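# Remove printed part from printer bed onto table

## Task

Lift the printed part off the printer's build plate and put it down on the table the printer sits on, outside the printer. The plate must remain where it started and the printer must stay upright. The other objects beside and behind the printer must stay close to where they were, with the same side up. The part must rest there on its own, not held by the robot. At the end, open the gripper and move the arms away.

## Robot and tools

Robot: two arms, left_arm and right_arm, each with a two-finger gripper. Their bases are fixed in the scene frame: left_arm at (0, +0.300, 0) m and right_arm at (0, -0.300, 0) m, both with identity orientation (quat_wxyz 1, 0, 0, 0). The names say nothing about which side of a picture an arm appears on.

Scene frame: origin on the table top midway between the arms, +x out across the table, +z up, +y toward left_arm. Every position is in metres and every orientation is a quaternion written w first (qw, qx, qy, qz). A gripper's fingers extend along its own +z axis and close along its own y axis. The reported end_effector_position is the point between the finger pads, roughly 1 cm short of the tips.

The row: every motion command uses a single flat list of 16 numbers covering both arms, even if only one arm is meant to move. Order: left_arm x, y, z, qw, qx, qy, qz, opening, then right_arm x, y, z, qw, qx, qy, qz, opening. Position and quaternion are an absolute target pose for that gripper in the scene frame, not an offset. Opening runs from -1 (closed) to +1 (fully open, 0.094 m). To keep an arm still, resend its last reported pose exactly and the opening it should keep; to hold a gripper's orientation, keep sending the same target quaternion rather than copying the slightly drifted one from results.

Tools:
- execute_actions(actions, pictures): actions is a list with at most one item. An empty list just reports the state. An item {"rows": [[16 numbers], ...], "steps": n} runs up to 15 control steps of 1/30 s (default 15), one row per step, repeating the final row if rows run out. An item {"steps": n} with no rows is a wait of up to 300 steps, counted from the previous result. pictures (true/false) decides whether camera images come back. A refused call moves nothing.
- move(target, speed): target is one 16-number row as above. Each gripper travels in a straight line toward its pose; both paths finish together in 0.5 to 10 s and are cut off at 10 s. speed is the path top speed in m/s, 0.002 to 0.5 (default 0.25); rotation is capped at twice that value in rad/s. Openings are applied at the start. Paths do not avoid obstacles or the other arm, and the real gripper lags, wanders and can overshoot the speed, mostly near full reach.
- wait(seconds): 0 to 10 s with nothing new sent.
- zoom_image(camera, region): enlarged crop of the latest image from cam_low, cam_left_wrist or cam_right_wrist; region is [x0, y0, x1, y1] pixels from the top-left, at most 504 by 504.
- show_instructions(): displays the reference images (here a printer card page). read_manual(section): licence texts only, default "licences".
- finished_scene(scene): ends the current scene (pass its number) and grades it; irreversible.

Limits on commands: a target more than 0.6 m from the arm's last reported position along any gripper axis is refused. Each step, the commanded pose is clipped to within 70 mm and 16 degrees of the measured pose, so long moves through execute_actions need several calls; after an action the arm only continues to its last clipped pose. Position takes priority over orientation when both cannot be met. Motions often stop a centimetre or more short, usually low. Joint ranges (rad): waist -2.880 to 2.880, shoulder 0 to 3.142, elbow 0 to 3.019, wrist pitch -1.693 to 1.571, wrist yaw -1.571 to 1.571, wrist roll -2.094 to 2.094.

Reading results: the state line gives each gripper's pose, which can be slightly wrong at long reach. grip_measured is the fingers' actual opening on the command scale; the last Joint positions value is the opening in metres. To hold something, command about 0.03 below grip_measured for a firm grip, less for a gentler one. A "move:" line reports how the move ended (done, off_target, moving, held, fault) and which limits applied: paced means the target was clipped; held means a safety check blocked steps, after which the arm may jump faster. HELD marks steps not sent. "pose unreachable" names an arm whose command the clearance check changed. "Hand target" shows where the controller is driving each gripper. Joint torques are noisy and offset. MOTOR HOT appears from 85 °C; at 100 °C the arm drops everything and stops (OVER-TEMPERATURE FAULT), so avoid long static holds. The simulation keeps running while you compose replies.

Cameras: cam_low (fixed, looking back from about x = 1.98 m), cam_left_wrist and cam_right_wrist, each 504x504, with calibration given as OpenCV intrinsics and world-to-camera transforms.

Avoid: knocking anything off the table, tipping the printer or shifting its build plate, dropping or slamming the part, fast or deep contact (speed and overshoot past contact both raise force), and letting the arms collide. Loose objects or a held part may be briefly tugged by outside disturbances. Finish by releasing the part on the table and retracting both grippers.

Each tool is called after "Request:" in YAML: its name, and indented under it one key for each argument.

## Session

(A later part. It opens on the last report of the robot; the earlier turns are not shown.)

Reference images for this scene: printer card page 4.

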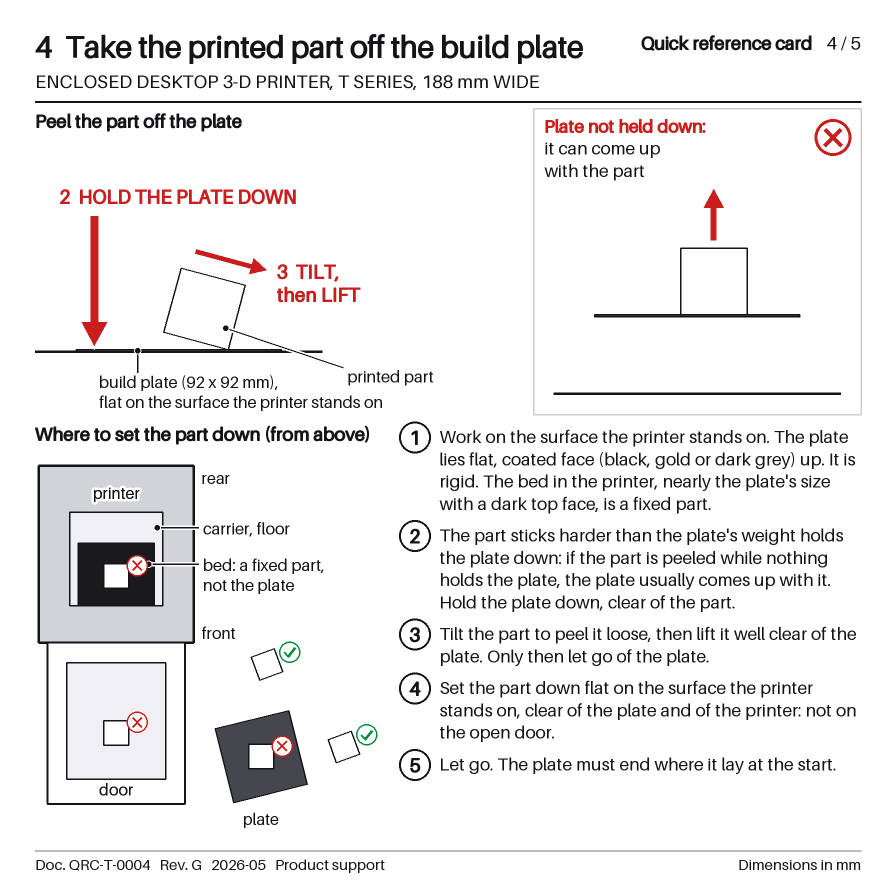

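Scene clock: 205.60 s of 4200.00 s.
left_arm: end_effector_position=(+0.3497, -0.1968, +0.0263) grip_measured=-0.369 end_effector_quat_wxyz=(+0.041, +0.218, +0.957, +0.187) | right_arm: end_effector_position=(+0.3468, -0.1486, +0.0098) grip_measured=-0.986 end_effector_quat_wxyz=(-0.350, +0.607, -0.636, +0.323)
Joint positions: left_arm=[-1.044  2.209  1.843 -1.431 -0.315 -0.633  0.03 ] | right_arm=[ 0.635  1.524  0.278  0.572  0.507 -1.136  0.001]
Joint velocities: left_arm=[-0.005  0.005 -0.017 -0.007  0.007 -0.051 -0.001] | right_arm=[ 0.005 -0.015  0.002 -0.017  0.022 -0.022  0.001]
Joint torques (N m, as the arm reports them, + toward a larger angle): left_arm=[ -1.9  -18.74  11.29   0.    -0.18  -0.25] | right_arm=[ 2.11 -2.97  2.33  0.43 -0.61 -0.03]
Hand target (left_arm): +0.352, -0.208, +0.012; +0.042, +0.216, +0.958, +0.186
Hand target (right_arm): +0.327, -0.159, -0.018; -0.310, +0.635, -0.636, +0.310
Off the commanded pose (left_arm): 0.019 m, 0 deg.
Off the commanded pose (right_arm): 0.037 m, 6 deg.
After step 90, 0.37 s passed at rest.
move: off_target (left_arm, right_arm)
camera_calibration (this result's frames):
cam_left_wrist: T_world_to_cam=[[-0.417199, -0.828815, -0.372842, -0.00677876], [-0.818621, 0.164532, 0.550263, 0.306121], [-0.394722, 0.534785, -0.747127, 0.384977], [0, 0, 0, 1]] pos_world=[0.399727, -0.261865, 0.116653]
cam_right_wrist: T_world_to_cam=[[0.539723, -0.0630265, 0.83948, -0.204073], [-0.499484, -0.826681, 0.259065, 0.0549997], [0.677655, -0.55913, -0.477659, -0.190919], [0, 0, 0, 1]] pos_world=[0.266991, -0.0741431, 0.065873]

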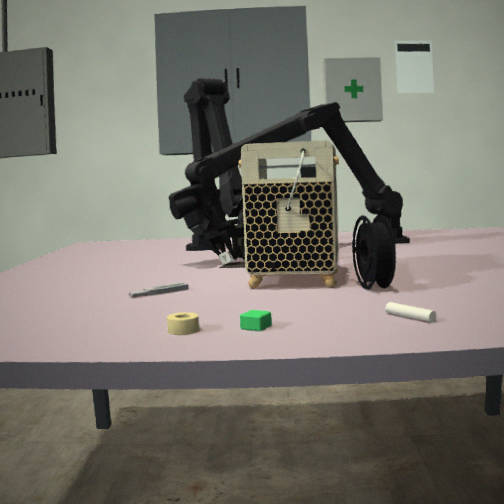

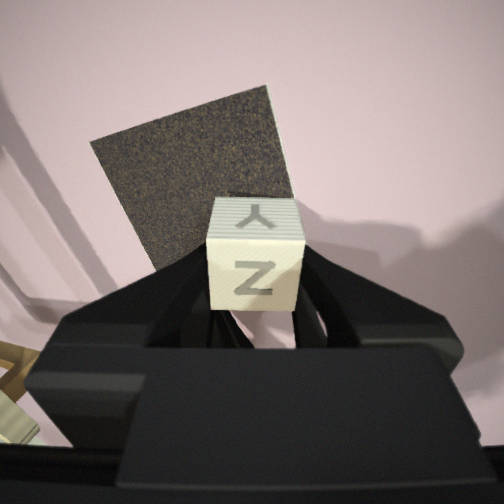

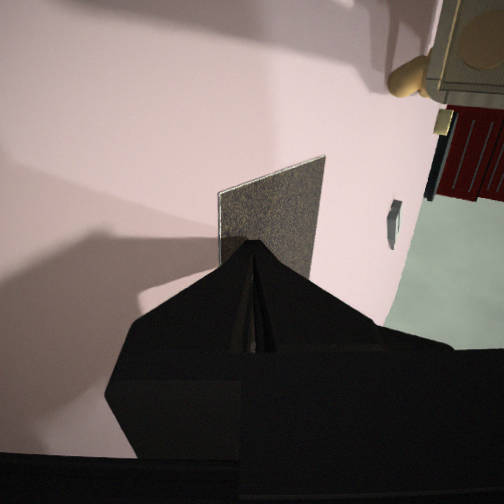

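Request:
execute_actions:
  actions: []

Scene clock: 214.60 s of 4200.00 s.
left_arm: end_effector_position=(+0.3497, -0.1968, +0.0259) grip_measured=-0.369 end_effector_quat_wxyz=(+0.041, +0.218, +0.957, +0.187) | right_arm: end_effector_position=(+0.3468, -0.1486, +0.0098) grip_measured=-0.986 end_effector_quat_wxyz=(-0.350, +0.607, -0.636, +0.323)
Joint positions: left_arm=[-1.044  2.209  1.843 -1.431 -0.315 -0.633  0.03 ] | right_arm=[ 0.635  1.524  0.278  0.572  0.507 -1.136  0.001]
Joint velocities: left_arm=[ 0.005 -0.015  0.012 -0.007 -0.051  0.022  0.   ] | right_arm=[ 0.015 -0.015  0.007 -0.002  0.007 -0.066 -0.001]
Joint torques (N m, as the arm reports them, + toward a larger angle): left_arm=[ -1.64 -18.58  11.28   0.02  -0.18  -0.26] | right_arm=[ 2.12 -2.81  2.3   0.41 -0.62 -0.02]
Hand target (left_arm): +0.352, -0.208, +0.012; +0.042, +0.216, +0.958, +0.186
Hand target (right_arm): +0.327, -0.159, -0.018; -0.310, +0.635, -0.636, +0.310
Off the commanded pose (left_arm): 0.019 m, 0 deg.
Off the commanded pose (right_arm): 0.037 m, 6 deg.
Steps of this call (steps 1 to 90: nothing new was sent; then 6.00 s passed at rest). Readings (end_effector_position):
1: left_arm (+0.3497, -0.1968, +0.0261) | right_arm (+0.3468, -0.1486, +0.0098)
2: left_arm (+0.3497, -0.1968, +0.0261) | right_arm (+0.3468, -0.1486, +0.0098)
4: left_arm (+0.3497, -0.1968, +0.0259) | right_arm (+0.3468, -0.1486, +0.0098)
8: left_arm (+0.3497, -0.1968, +0.0259) | right_arm (+0.3468, -0.1486, +0.0098)
90: the state above
camera_calibration (this result's frames):
cam_left_wrist: T_world_to_cam=[[-0.417342, -0.828569, -0.373229, -0.00679587], [-0.81841, 0.164168, 0.550685, 0.306165], [-0.395008, 0.535278, -0.746623, 0.384776], [0, 0, 0, 1]] pos_world=[0.399722, -0.261856, 0.116145]
cam_right_wrist: T_world_to_cam=[[0.539723, -0.0630265, 0.83948, -0.204073], [-0.499484, -0.826681, 0.259065, 0.0549997], [0.677655, -0.55913, -0.477659, -0.190919], [0, 0, 0, 1]] pos_world=[0.266991, -0.0741431, 0.065873]

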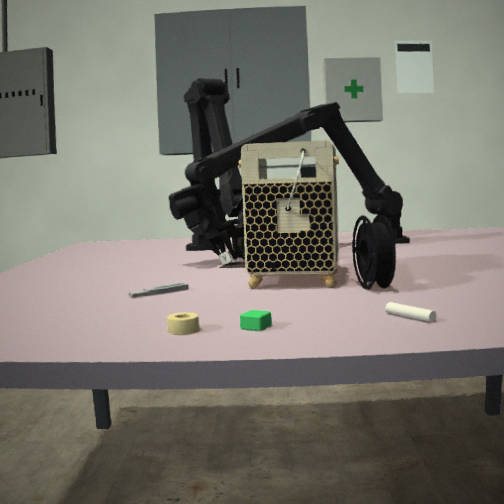

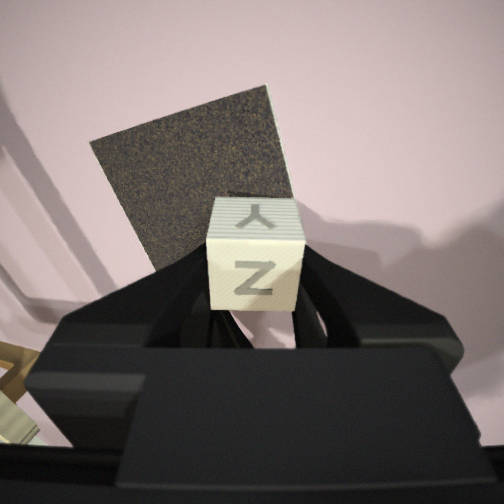

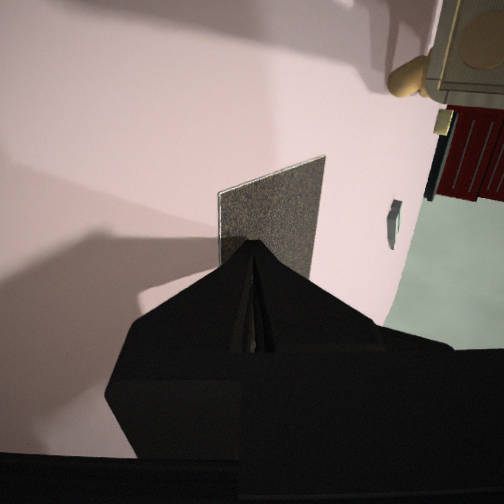

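Request:
move:
  target: [0.352,-0.205,0.09, 0.0419,0.216,0.9576,0.1861, -0.40, 0.328,-0.158,-0.02, 0.31,-0.6355,0.6355,-0.31, -1]
  speed: 0.06

Scene clock: 218.27 s of 4200.00 s.
left_arm: end_effector_position=(+0.3485, -0.1947, +0.0707) grip_measured=-0.369 end_effector_quat_wxyz=(+0.029, +0.220, +0.954, +0.200) | right_arm: end_effector_position=(+0.3467, -0.1486, +0.0099) grip_measured=-0.986 end_effector_quat_wxyz=(-0.351, +0.607, -0.636, +0.323)
Joint positions: left_arm=[-1.044  2.186  1.919 -1.566 -0.315 -0.633  0.03 ] | right_arm=[ 0.635  1.524  0.277  0.573  0.507 -1.136  0.001]
Joint velocities: left_arm=[-0.005 -0.005  0.022  0.002  0.007 -0.007  0.001] | right_arm=[-0.015 -0.005  0.002 -0.002 -0.051 -0.051 -0.001]
Joint torques (N m, as the arm reports them, + toward a larger angle): left_arm=[ -1.51 -22.86  11.42  -0.84  -0.2   -0.24] | right_arm=[ 2.25 -3.03  2.38  0.37 -0.58 -0.01]
Hand target (left_arm): +0.352, -0.205, +0.090; +0.042, +0.216, +0.958, +0.186
Hand target (right_arm): +0.327, -0.159, -0.018; -0.310, +0.635, -0.636, +0.310
Off the commanded pose (left_arm): 0.022 m, 2 deg.
Off the commanded pose (right_arm): 0.036 m, 6 deg.
move: off_target (left_arm, right_arm)
camera_calibration (this result's frames):
cam_left_wrist: T_world_to_cam=[[-0.424004, -0.817105, -0.39059, 0.0169447], [-0.808639, 0.147355, 0.569552, 0.272126], [-0.407828, 0.557338, -0.723222, 0.423744], [0, 0, 0, 1]] pos_world=[0.400052, -0.262423, 0.15809]
cam_right_wrist: T_world_to_cam=[[0.539345, -0.0634067, 0.839695, -0.20394], [-0.499359, -0.826997, 0.258296, 0.0548041], [0.678047, -0.55862, -0.477699, -0.190889], [0, 0, 0, 1]] pos_world=[0.266792, -0.0742426, 0.065904]

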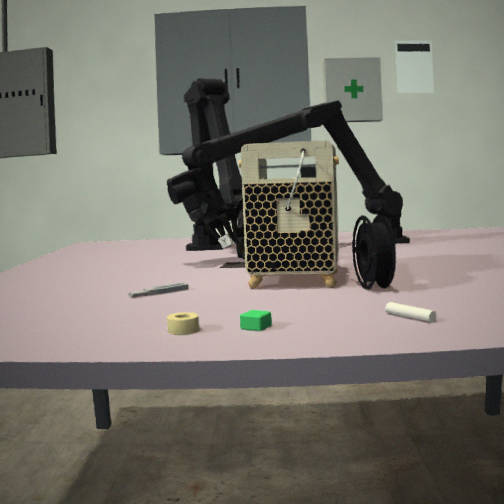

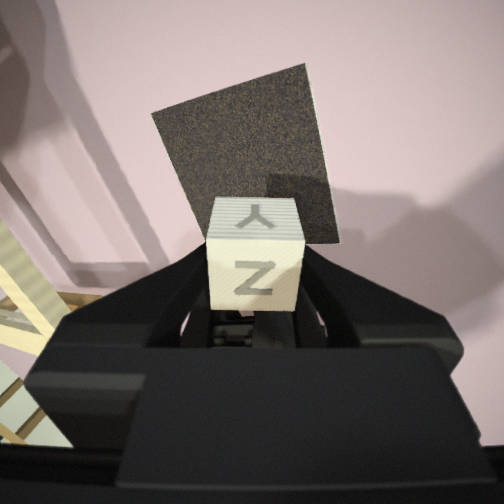

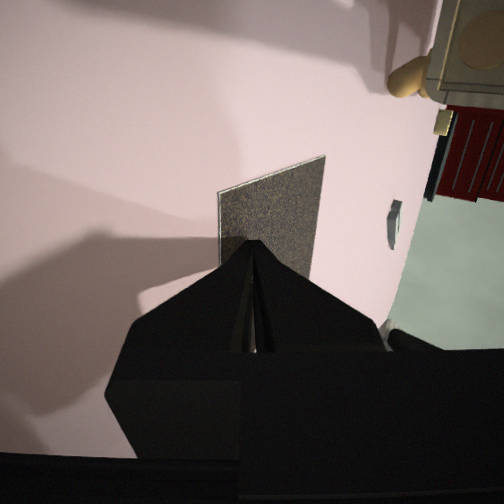

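Request:
move:
  target: [0.352,-0.205,0.17, 0.03,0.218,0.965,0.14, -0.40, 0.340,-0.150,0.045, 0.31,-0.6355,0.6355,-0.31, -1]
  speed: 0.06

Scene clock: 226.03 s of 4200.00 s.
left_arm: end_effector_position=(+0.3435, -0.2011, +0.1485) grip_measured=-0.369 end_effector_quat_wxyz=(+0.019, +0.219, +0.963, +0.155) | right_arm: end_effector_position=(+0.3275, -0.1594, +0.0318) grip_measured=-0.986 end_effector_quat_wxyz=(-0.296, +0.640, -0.639, +0.307)
Joint positions: left_arm=[-1.037  2.111  2.016 -1.68  -0.241 -0.614  0.03 ] | right_arm=[ 0.635  1.283  0.297  0.182  0.489 -1.136  0.001]
Joint velocities: left_arm=[ 0.005 -0.005  0.007 -0.002  0.022 -0.007  0.   ] | right_arm=[ 0.005 -0.005 -0.007  0.007 -0.022  0.125  0.001]
Joint torques (N m, as the arm reports them, + toward a larger angle): left_arm=[ -0.56 -22.12  11.93  -0.63  -0.05  -0.04] | right_arm=[ 1.94 -5.6   9.92  0.93  0.18 -0.07]
Hand target (left_arm): +0.351, -0.204, +0.169; +0.030, +0.218, +0.965, +0.140
Hand target (right_arm): +0.340, -0.150, +0.046; -0.310, +0.635, -0.635, +0.310
Off the commanded pose (left_arm): 0.023 m, 2 deg.
Off the commanded pose (right_arm): 0.020 m, 2 deg.
After step 90, 2.70 s passed at rest.
move: off_target (left_arm, right_arm)
camera_calibration (this result's frames):
cam_left_wrist: T_world_to_cam=[[-0.432256, -0.848876, -0.304244, 0.0236144], [-0.787096, 0.190531, 0.586667, 0.223435], [-0.44004, 0.493059, -0.750505, 0.483732], [0, 0, 0, 1]] pos_world=[0.398934, -0.261034, 0.239146]
cam_right_wrist: T_world_to_cam=[[0.630297, -0.00104489, 0.776354, -0.230552], [-0.453442, -0.812201, 0.367042, 0.0144656], [0.630171, -0.583377, -0.512401, -0.160558], [0, 0, 0, 1]] pos_world=[0.253054, -0.0821578, 0.09141]

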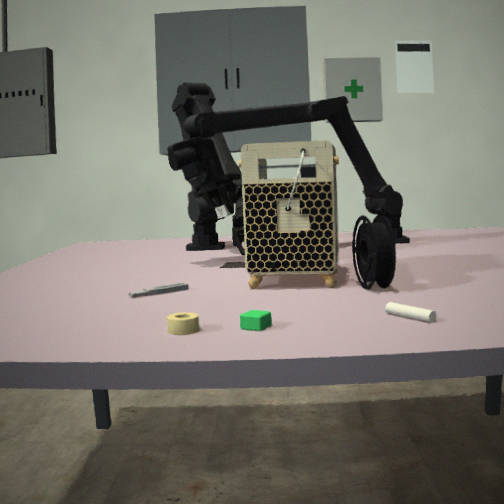

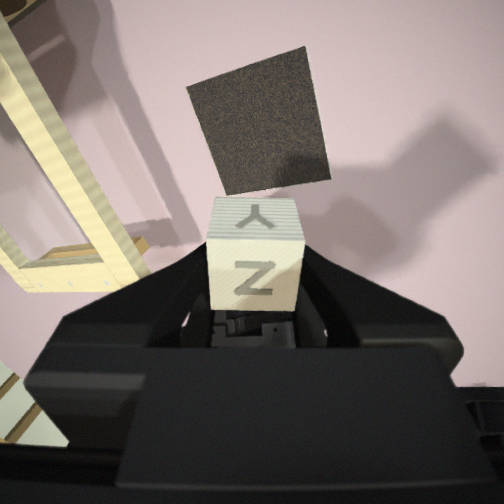

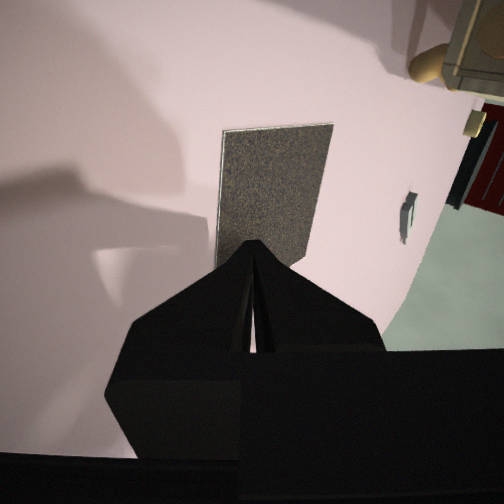

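Request:
move:
  target: [0.28,0.0,0.22, 0,0.22,0.9755,0, -0.40, 0.29,-0.22,0.06, 0.31,-0.6355,0.6355,-0.31, -1]
  speed: 0.15

Scene clock: 233.17 s of 4200.00 s.
left_arm: end_effector_position=(+0.2784, +0.0029, +0.2186) grip_measured=-0.368 end_effector_quat_wxyz=(-0.004, +0.213, +0.977, +0.004) | right_arm: end_effector_position=(+0.2899, -0.2179, +0.0626) grip_measured=-0.986 end_effector_quat_wxyz=(-0.314, +0.633, -0.637, +0.309)
Joint positions: left_arm=[-0.817  1.419  1.286 -1.45  -0.002 -0.388  0.03 ] | right_arm=[ 0.489  0.856  0.161 -0.022  0.377 -1.249  0.001]
Joint velocities: left_arm=[-0.015  0.015 -0.007 -0.017  0.051 -0.022  0.001] | right_arm=[-0.005 -0.015  0.002 -0.007  0.066 -0.022 -0.   ]
Joint torques (N m, as the arm reports them, + toward a larger angle): left_arm=[ -1.21 -10.73   8.9    0.63   0.15  -0.04] | right_arm=[ 1.36 -1.66  9.37  1.07  0.1  -0.06]
Hand target (left_arm): +0.280, +0.001, +0.217; -0.003, +0.219, +0.976, +0.000
Hand target (right_arm): +0.289, -0.220, +0.062; -0.310, +0.636, -0.635, +0.311
Off the commanded pose (left_arm): 0.004 m, 1 deg.
Off the commanded pose (right_arm): 0.003 m, 1 deg.
After step 90, 2.23 s passed at rest.
move: done
camera_calibration (this result's frames):
cam_left_wrist: T_world_to_cam=[[-0.432392, -0.901682, -0.00249236, 0.124162], [-0.72614, 0.346571, 0.59381, 0.0732737], [-0.534564, 0.258568, -0.804602, 0.446018], [0, 0, 0, 1]] pos_world=[0.345319, -0.0287661, 0.315666]
cam_right_wrist: T_world_to_cam=[[0.605785, -0.0163738, 0.79546, -0.228168], [-0.460292, -0.822703, 0.333603, -0.0595854], [0.648964, -0.568236, -0.505918, -0.157793], [0, 0, 0, 1]] pos_world=[0.213196, -0.142421, 0.121546]

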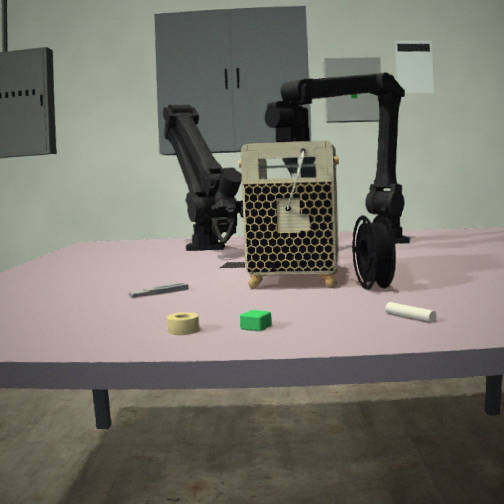

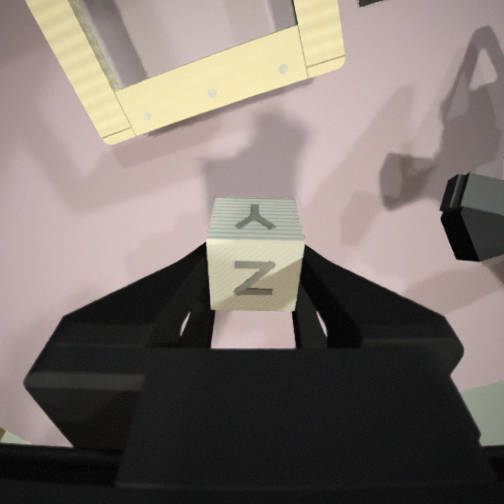

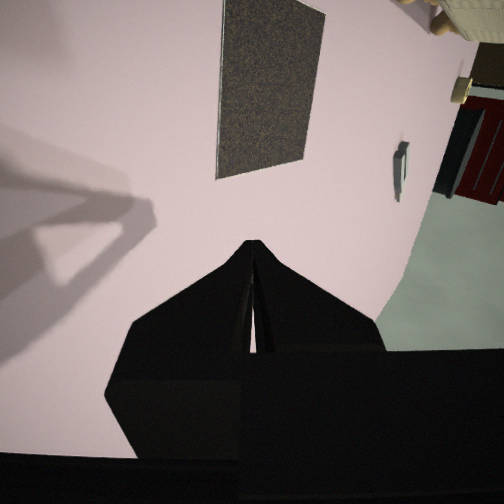

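Request:
move:
  target: [0.20,0.05,0.04, 0,0.22,0.9755,0, -0.40, 0.38,-0.20,0.22, 0,0,1,0, -1]
  speed: 0.15

Scene clock: 243.30 s of 4200.00 s.
left_arm: end_effector_position=(+0.2014, +0.0564, +0.0376) grip_measured=-0.368 end_effector_quat_wxyz=(-0.007, +0.220, +0.975, +0.008) | right_arm: end_effector_position=(+0.3693, -0.2033, +0.2046) grip_measured=-0.986 end_effector_quat_wxyz=(-0.007, -0.010, +1.000, -0.004)
Joint positions: left_arm=[-0.881  1.382  0.73  -0.939 -0.005 -0.437  0.03 ] | right_arm=[ 0.26   1.361  1.191 -1.417  0.005  0.239  0.001]
Joint velocities: left_arm=[-0.015  0.005 -0.007  0.012  0.007  0.022 -0.   ] | right_arm=[-0.005 -0.015 -0.002 -0.022 -0.007  0.007 -0.   ]
Joint torques (N m, as the arm reports them, + toward a larger angle): left_arm=[-1.93 -9.    7.26  0.69  0.13 -0.23] | right_arm=[ 1.34 -7.28 14.18 -0.32 -0.01  0.05]
Hand target (left_arm): +0.200, +0.052, +0.040; +0.000, +0.220, +0.975, -0.000
Hand target (right_arm): +0.383, -0.202, +0.215; +0.001, -0.000, +1.000, -0.001
Off the commanded pose (left_arm): 0.007 m, 1 deg.
Off the commanded pose (right_arm): 0.019 m, 2 deg.
After step 90, 0.83 s passed at rest.
move: off_target (right_arm)
camera_calibration (this result's frames):
cam_left_wrist: T_world_to_cam=[[-0.445483, -0.895241, -0.009364, 0.141169], [-0.719387, 0.351711, 0.598984, 0.104426], [-0.532942, 0.273574, -0.800706, 0.244005], [0, 0, 0, 1]] pos_world=[0.268052, 0.0228994, 0.134149]
cam_right_wrist: T_world_to_cam=[[0.0123271, -0.999802, 0.0155976, -0.21022], [-0.812049, -0.00090785, 0.583588, 0.187464], [-0.583459, -0.01986, -0.8119, 0.500033], [0, 0, 0, 1]] pos_world=[0.44657, -0.200077, 0.299854]

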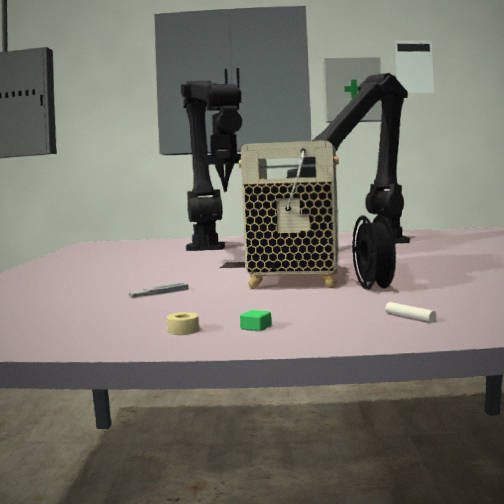

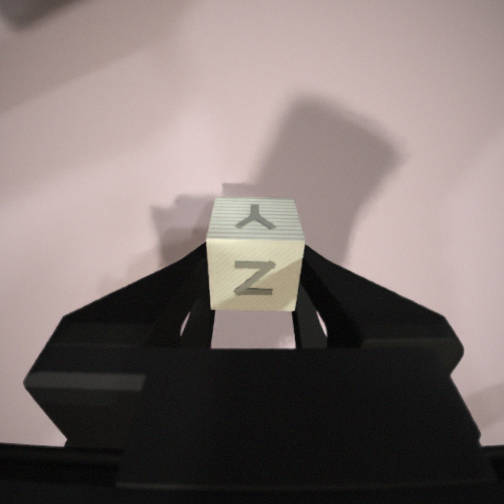

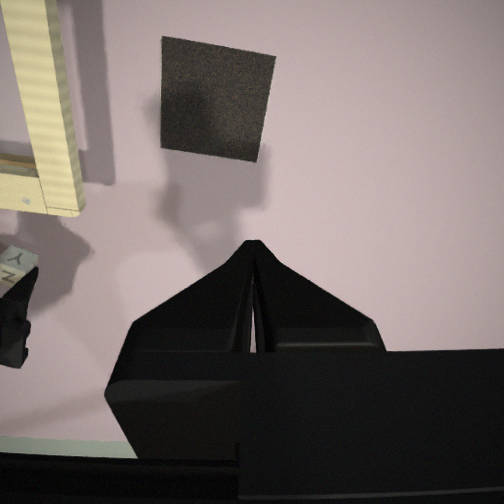

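Request:
move:
  target: [0.20,0.053,0.006, 0,0.22,0.9755,0, -0.40, 0.39,-0.20,0.236, 0,0,1,0, -1]
  speed: 0.025

Scene clock: 247.57 s of 4200.00 s.
left_arm: end_effector_position=(+0.2027, +0.0547, +0.0140) grip_measured=-0.368 end_effector_quat_wxyz=(+0.006, +0.220, +0.975, -0.002) | right_arm: end_effector_position=(+0.3762, -0.2010, +0.2257) grip_measured=-0.986 end_effector_quat_wxyz=(-0.008, -0.009, +1.000, -0.003)
Joint positions: left_arm=[-0.881  1.418  0.686 -0.827 -0.004 -0.437  0.03 ] | right_arm=[ 0.26   1.372  1.258 -1.473  0.003  0.241  0.001]
Joint velocities: left_arm=[-0.015 -0.015 -0.002  0.007 -0.051  0.007 -0.001] | right_arm=[-0.015  0.005  0.007  0.002  0.022 -0.007 -0.   ]
Joint torques (N m, as the arm reports them, + toward a larger angle): left_arm=[-1.79 -6.55  6.72  0.86  0.14 -0.21] | right_arm=[ 1.33 -7.88 14.36 -0.22  0.    0.05]
Hand target (left_arm): +0.200, +0.053, +0.007; -0.000, +0.220, +0.976, -0.000
Hand target (right_arm): +0.390, -0.201, +0.236; +0.000, -0.000, +1.000, -0.000
Off the commanded pose (left_arm): 0.009 m, 1 deg.
Off the commanded pose (right_arm): 0.017 m, 1 deg.
move: off_target (right_arm)
camera_calibration (this result's frames):
cam_left_wrist: T_world_to_cam=[[-0.445088, -0.895476, 0.00434913, 0.139758], [-0.731607, 0.366431, 0.574874, 0.122096], [-0.51638, 0.252688, -0.81823, 0.22432], [0, 0, 0, 1]] pos_world=[0.267365, 0.0237272, 0.112748]
cam_right_wrist: T_world_to_cam=[[0.0100096, -0.99986, 0.0134139, -0.207036], [-0.811718, -0.000290598, 0.58405, 0.180633], [-0.583964, -0.0167344, -0.811607, 0.522059], [0, 0, 0, 1]] pos_world=[0.453559, -0.198218, 0.320985]

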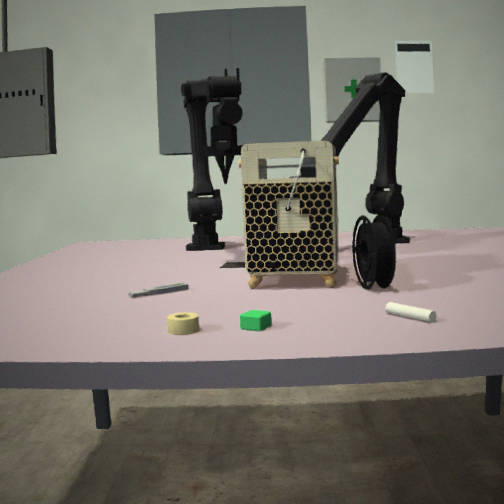

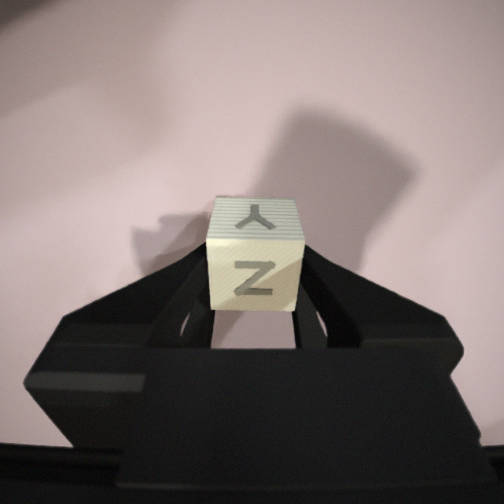

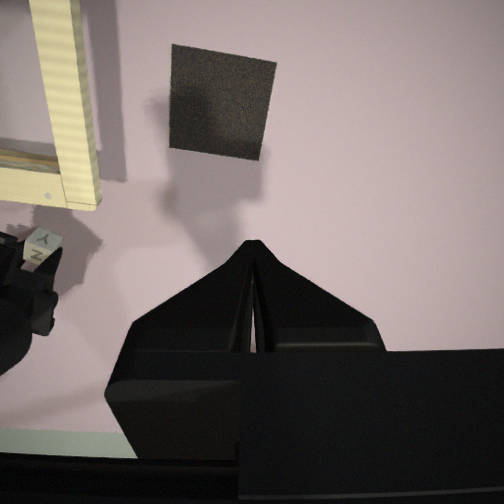

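Contact seems likely (shoulder torque dropped). Open.

Request:
execute_actions:
  actions:
    - {"rows":[[0.20,0.053,0.008,0,0.22,0.9755,0,-0.37,0.39,-0.20,0.236,0,0,1,0,-1],[0.20,0.053,0.008,0,0.22,0.9755,0,-0.35,0.39,-0.20,0.236,0,0,1,0,-1],[0.20,0.053,0.008,0,0.22,0.9755,0,-0.33,0.39,-0.20,0.236,0,0,1,0,-1],[0.20,0.053,0.008,0,0.22,0.9755,0,-0.3,0.39,-0.20,0.236,0,0,1,0,-1],[0.20,0.053,0.008,0,0.22,0.9755,0,-0.25,0.39,-0.20,0.236,0,0,1,0,-1],[0.20,0.053,0.008,0,0.22,0.9755,0,-0.15,0.39,-0.20,0.236,0,0,1,0,-1],[0.20,0.053,0.008,0,0.22,0.9755,0,-0.05,0.39,-0.20,0.236,0,0,1,0,-1],[0.20,0.053,0.008,0,0.22,0.9755,0,0.1,0.39,-0.20,0.236,0,0,1,0,-1],[0.20,0.053,0.008,0,0.22,0.9755,0,0.3,0.39,-0.20,0.236,0,0,1,0,-1]],"steps":15}
  pictures: false

Request:
move:
  target: [0.20,0.055,0.12, 0,0.22,0.9755,0, 0.3, 0.39,-0.20,0.236, 0,0,1,0, -1]
  speed: 0.1

Request:
zoom_image:
  camera: "cam_right_wrist"
  region: [150,25,300,175]

Scene clock: 253.77 s of 4200.00 s.
left_arm: end_effector_position=(+0.2027, +0.0547, +0.0140) grip_measured=+0.298 end_effector_quat_wxyz=(+0.006, +0.220, +0.975, -0.002) | right_arm: end_effector_position=(+0.3762, -0.2010, +0.2256) grip_measured=-0.986 end_effector_quat_wxyz=(-0.008, -0.009, +1.000, -0.003)
Joint positions: left_arm=[-0.881  1.418  0.686 -0.827 -0.004 -0.437  0.061] | right_arm=[ 0.26   1.372  1.258 -1.473  0.002  0.241  0.001]
Joint velocities: left_arm=[-0.005 -0.005  0.012 -0.017  0.051  0.007 -0.001] | right_arm=[-0.015 -0.005 -0.007 -0.012  0.022  0.022 -0.001]
Joint torques (N m, as the arm reports them, + toward a larger angle): left_arm=[-1.86 -6.83  6.88  0.57  0.12 -0.21] | right_arm=[ 1.32 -7.69 14.41 -0.19 -0.01  0.06]
Hand target (left_arm): +0.200, +0.053, +0.008; +0.000, +0.220, +0.975, +0.000
Hand target (right_arm): +0.390, -0.200, +0.236; +0.000, -0.000, +1.000, +0.000
Off the commanded pose (left_arm): 0.007 m, 1 deg.
Off the commanded pose (right_arm): 0.017 m, 1 deg.
Steps of this call (steps 1 to 90: nothing new was sent; then 2.70 s passed at rest; steps 91 to 105: all 15 steps of this action). Readings (end_effector_position):
91: left_arm (+0.2027, +0.0547, +0.0140) | right_arm (+0.3762, -0.2010, +0.2256)
92: left_arm (+0.2027, +0.0547, +0.0140) | right_arm (+0.3762, -0.2010, +0.2256)
94: left_arm (+0.2027, +0.0547, +0.0140) | right_arm (+0.3762, -0.2010, +0.2256)
98: left_arm (+0.2027, +0.0547, +0.0140) | right_arm (+0.3762, -0.2010, +0.2256)
105: the state above

Scene clock: 255.47 s of 4200.00 s.
left_arm: end_effector_position=(+0.1946, +0.0644, +0.1052) grip_measured=+0.298 end_effector_quat_wxyz=(-0.010, +0.220, +0.975, +0.010) | right_arm: end_effector_position=(+0.3762, -0.2010, +0.2256) grip_measured=-0.986 end_effector_quat_wxyz=(-0.008, -0.009, +1.000, -0.003)
Joint positions: left_arm=[-0.881  1.247  0.814 -1.166 -0.004 -0.437  0.061] | right_arm=[ 0.26   1.372  1.258 -1.473  0.002  0.241  0.001]
Joint velocities: left_arm=[-0.005  0.005 -0.012 -0.017 -0.037 -0.066 -0.   ] | right_arm=[-0.015 -0.015 -0.012  0.017  0.007 -0.022 -0.   ]
Joint torques (N m, as the arm reports them, + toward a larger angle): left_arm=[-1.56 -7.79 10.97 -0.25  0.13 -0.17] | right_arm=[ 1.3  -7.65 14.39 -0.19 -0.01  0.06]
Hand target (left_arm): +0.200, +0.055, +0.119; +0.000, +0.220, +0.975, -0.000
Hand target (right_arm): +0.390, -0.200, +0.236; +0.000, -0.000, +1.000, +0.000
Off the commanded pose (left_arm): 0.018 m, 2 deg.
Off the commanded pose (right_arm): 0.017 m, 1 deg.
move: off_target (left_arm, right_arm)
camera_calibration (this result's frames):
cam_left_wrist: T_world_to_cam=[[-0.445186, -0.895358, -0.0119756, 0.146247], [-0.716577, 0.348209, 0.604374, 0.0553736], [-0.536962, 0.27764, -0.79661, 0.292405], [0, 0, 0, 1]] pos_world=[0.261797, 0.0304783, 0.201218]
cam_right_wrist: T_world_to_cam=[[0.0100094, -0.999864, 0.0131385, -0.2069], [-0.811445, -0.000443629, 0.584428, 0.180511], [-0.584343, -0.016511, -0.811339, 0.522084], [0, 0, 0, 1]] pos_world=[0.453622, -0.198172, 0.320809]

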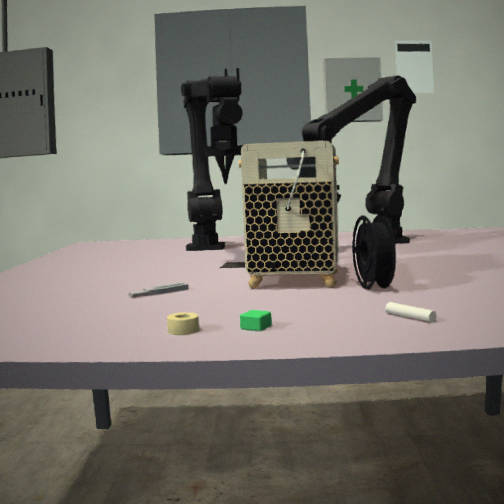

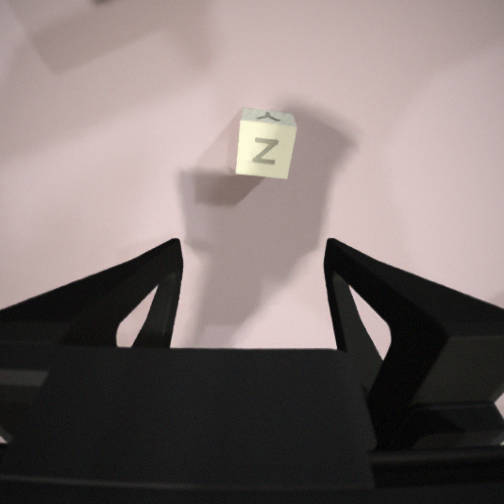

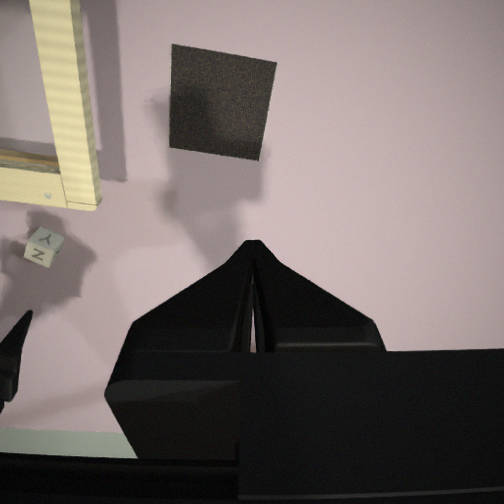

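Region (150, 25, 300, 175) of cam_right_wrist's 504x504 image, scaled by 3.360, with more detail than that image has.

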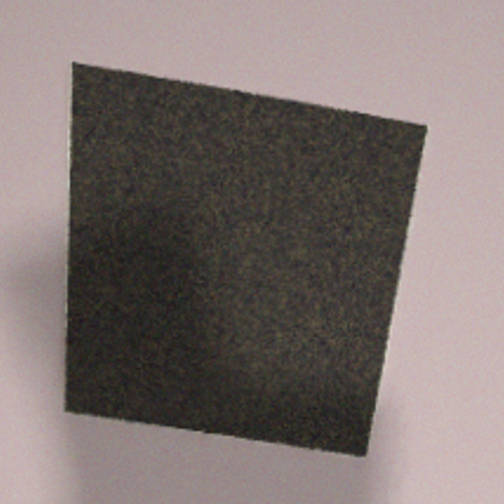

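Request:
move:
  target: [0.22,0.18,0.30, 0,0.22,0.9755,0, 1, 0.381,-0.205,0.215, 0,0,1,0, -1]
  speed: 0.15

Request:
zoom_image:
  camera: "cam_right_wrist"
  region: [150,30,300,180]

Scene clock: 268.07 s of 4200.00 s.
left_arm: end_effector_position=(+0.2161, +0.1789, +0.2829) grip_measured=+1.000 end_effector_quat_wxyz=(+0.002, +0.216, +0.976, +0.000) | right_arm: end_effector_position=(+0.3783, -0.2029, +0.2165) grip_measured=-0.986 end_effector_quat_wxyz=(-0.003, -0.006, +1.000, -0.002)
Joint positions: left_arm=[-0.51   0.98   1.101 -1.687 -0.002 -0.074  0.094] | right_arm=[ 0.253  1.372  1.234 -1.438  0.002  0.241  0.001]
Joint velocities: left_arm=[ 0.005 -0.005 -0.007 -0.012 -0.022  0.007  0.   ] | right_arm=[-0.024 -0.015  0.002  0.002 -0.022  0.022 -0.001]
Joint torques (N m, as the arm reports them, + toward a larger angle): left_arm=[-0.81 -3.92 12.08 -0.2   0.18 -0.04] | right_arm=[ 1.37 -9.01 10.08  0.53  0.02 -0.01]
Hand target (left_arm): +0.220, +0.177, +0.298; +0.015, +0.219, +0.975, -0.006
Hand target (right_arm): +0.381, -0.205, +0.215; +0.000, +0.000, +1.000, -0.000
Off the commanded pose (left_arm): 0.018 m, 1 deg.
Off the commanded pose (right_arm): 0.004 m, 1 deg.
joint sent to its limit (left arm) — the command would take joint 4 (wrist pitch) past its lower limit, so that joint was sent only as far as its limit.
After step 90, 7.60 s passed at rest.
move: off_target (left_arm)
camera_calibration (this result's frames):
cam_left_wrist: T_world_to_cam=[[-0.437548, -0.899193, 0.00197115, 0.255523], [-0.730989, 0.356975, 0.58157, -0.0685531], [-0.523648, 0.253024, -0.813494, 0.420033], [0, 0, 0, 1]] pos_world=[0.281641, 0.147958, 0.381059]
cam_right_wrist: T_world_to_cam=[[0.00378428, -0.999938, 0.0105005, -0.20582], [-0.817433, 0.00295525, 0.576017, 0.192262], [-0.576012, -0.0107632, -0.817371, 0.515136], [0, 0, 0, 1]] pos_world=[0.454664, -0.200831, 0.312472]

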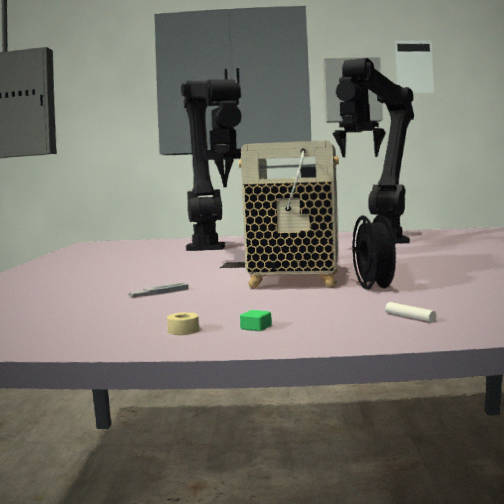

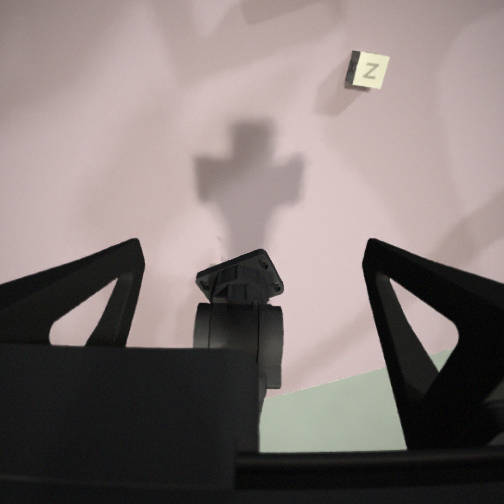

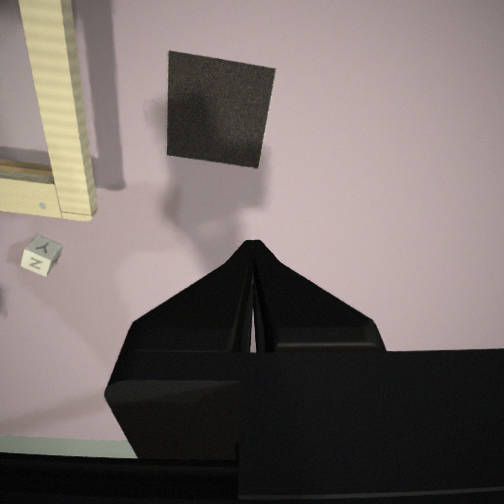

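Region (150, 30, 300, 180) of cam_right_wrist's 504x504 image, scaled by 3.360, with more detail than that image has.

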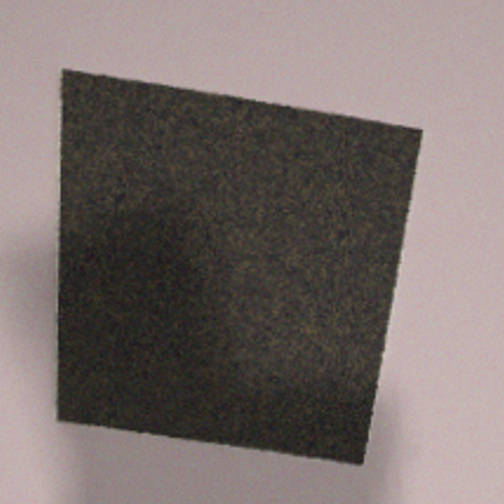

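Request:
move:
  target: [0.22,0.18,0.29, 0,0.22,0.9755,0, 1, 0.30,-0.33,0.28, 0,0,1,0, 1]
  speed: 0.2

Request:
finished_scene:
  scene: 2

Scene clock: 273.37 s of 4200.00 s.
left_arm: end_effector_position=(+0.2163, +0.1793, +0.2829) grip_measured=+1.000 end_effector_quat_wxyz=(+0.002, +0.220, +0.975, +0.000) | right_arm: end_effector_position=(+0.3001, -0.3325, +0.2798) grip_measured=+1.000 end_effector_quat_wxyz=(+0.002, +0.008, +1.000, -0.003)
Joint positions: left_arm=[-0.508  0.98   1.101 -1.687 -0.002 -0.064  0.094] | right_arm=[-0.104  1.124  1.188 -1.63   0.005 -0.089  0.094]
Joint velocities: left_arm=[-0.015 -0.015  0.002  0.007 -0.066 -0.051  0.   ] | right_arm=[-0.015 -0.005 -0.002 -0.002  0.037 -0.081  0.   ]
Joint torques (N m, as the arm reports them, + toward a larger angle): left_arm=[-0.42 -3.22 10.91 -0.19  0.07 -0.04] | right_arm=[ 2.03 -6.23 10.56 -0.1   0.01 -0.12]
Hand target (left_arm): +0.220, +0.180, +0.290; +0.004, +0.220, +0.975, -0.001
Hand target (right_arm): +0.298, -0.332, +0.282; +0.000, +0.000, +1.000, -0.002
Off the commanded pose (left_arm): 0.008 m, 0 deg.
Off the commanded pose (right_arm): 0.003 m, 1 deg.
joint sent to its limit (left arm) — the command would take joint 4 (wrist pitch) past its lower limit, so that joint was sent only as far as its limit.
After step 90, 0.93 s passed at rest.
move: done
camera_calibration (this result's frames):
cam_left_wrist: T_world_to_cam=[[-0.445079, -0.895489, 0.0019258, 0.256878], [-0.727973, 0.36307, 0.581581, -0.0702839], [-0.521498, 0.257447, -0.813486, 0.418786], [0, 0, 0, 1]] pos_world=[0.281562, 0.147734, 0.381058]
cam_right_wrist: T_world_to_cam=[[-0.0233958, -0.999654, 0.0120317, -0.327974], [-0.822286, 0.0260868, 0.568477, 0.103502], [-0.568594, 0.00340646, -0.822611, 0.524401], [0, 0, 0, 1]] pos_world=[0.375606, -0.332347, 0.376486]

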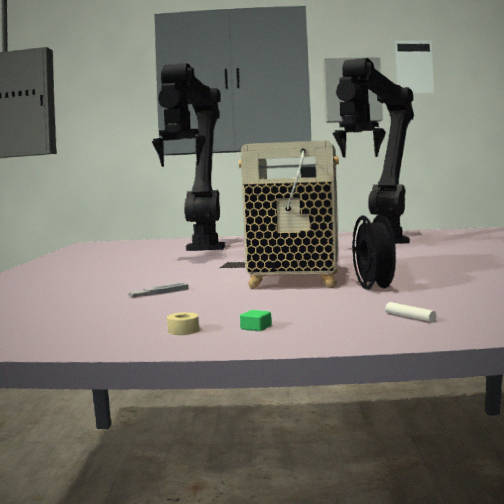

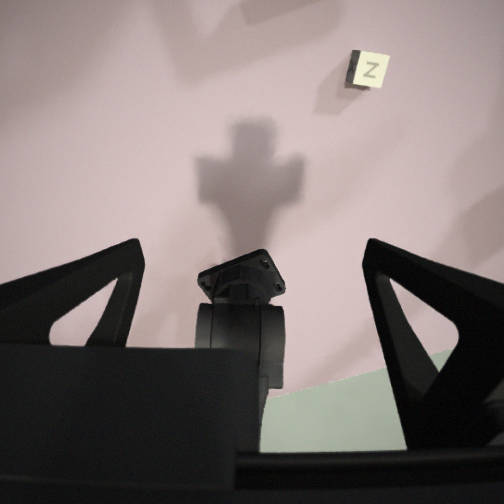

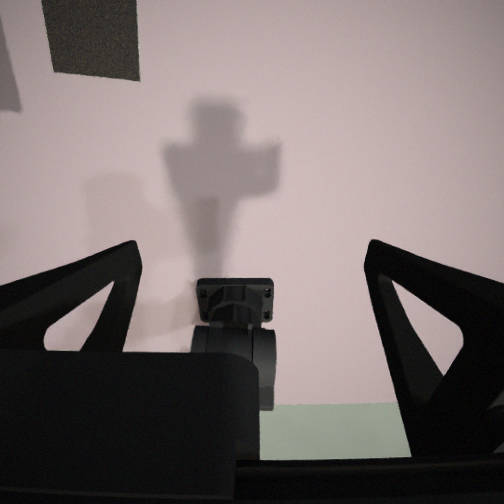

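The scene is finished: the task was done.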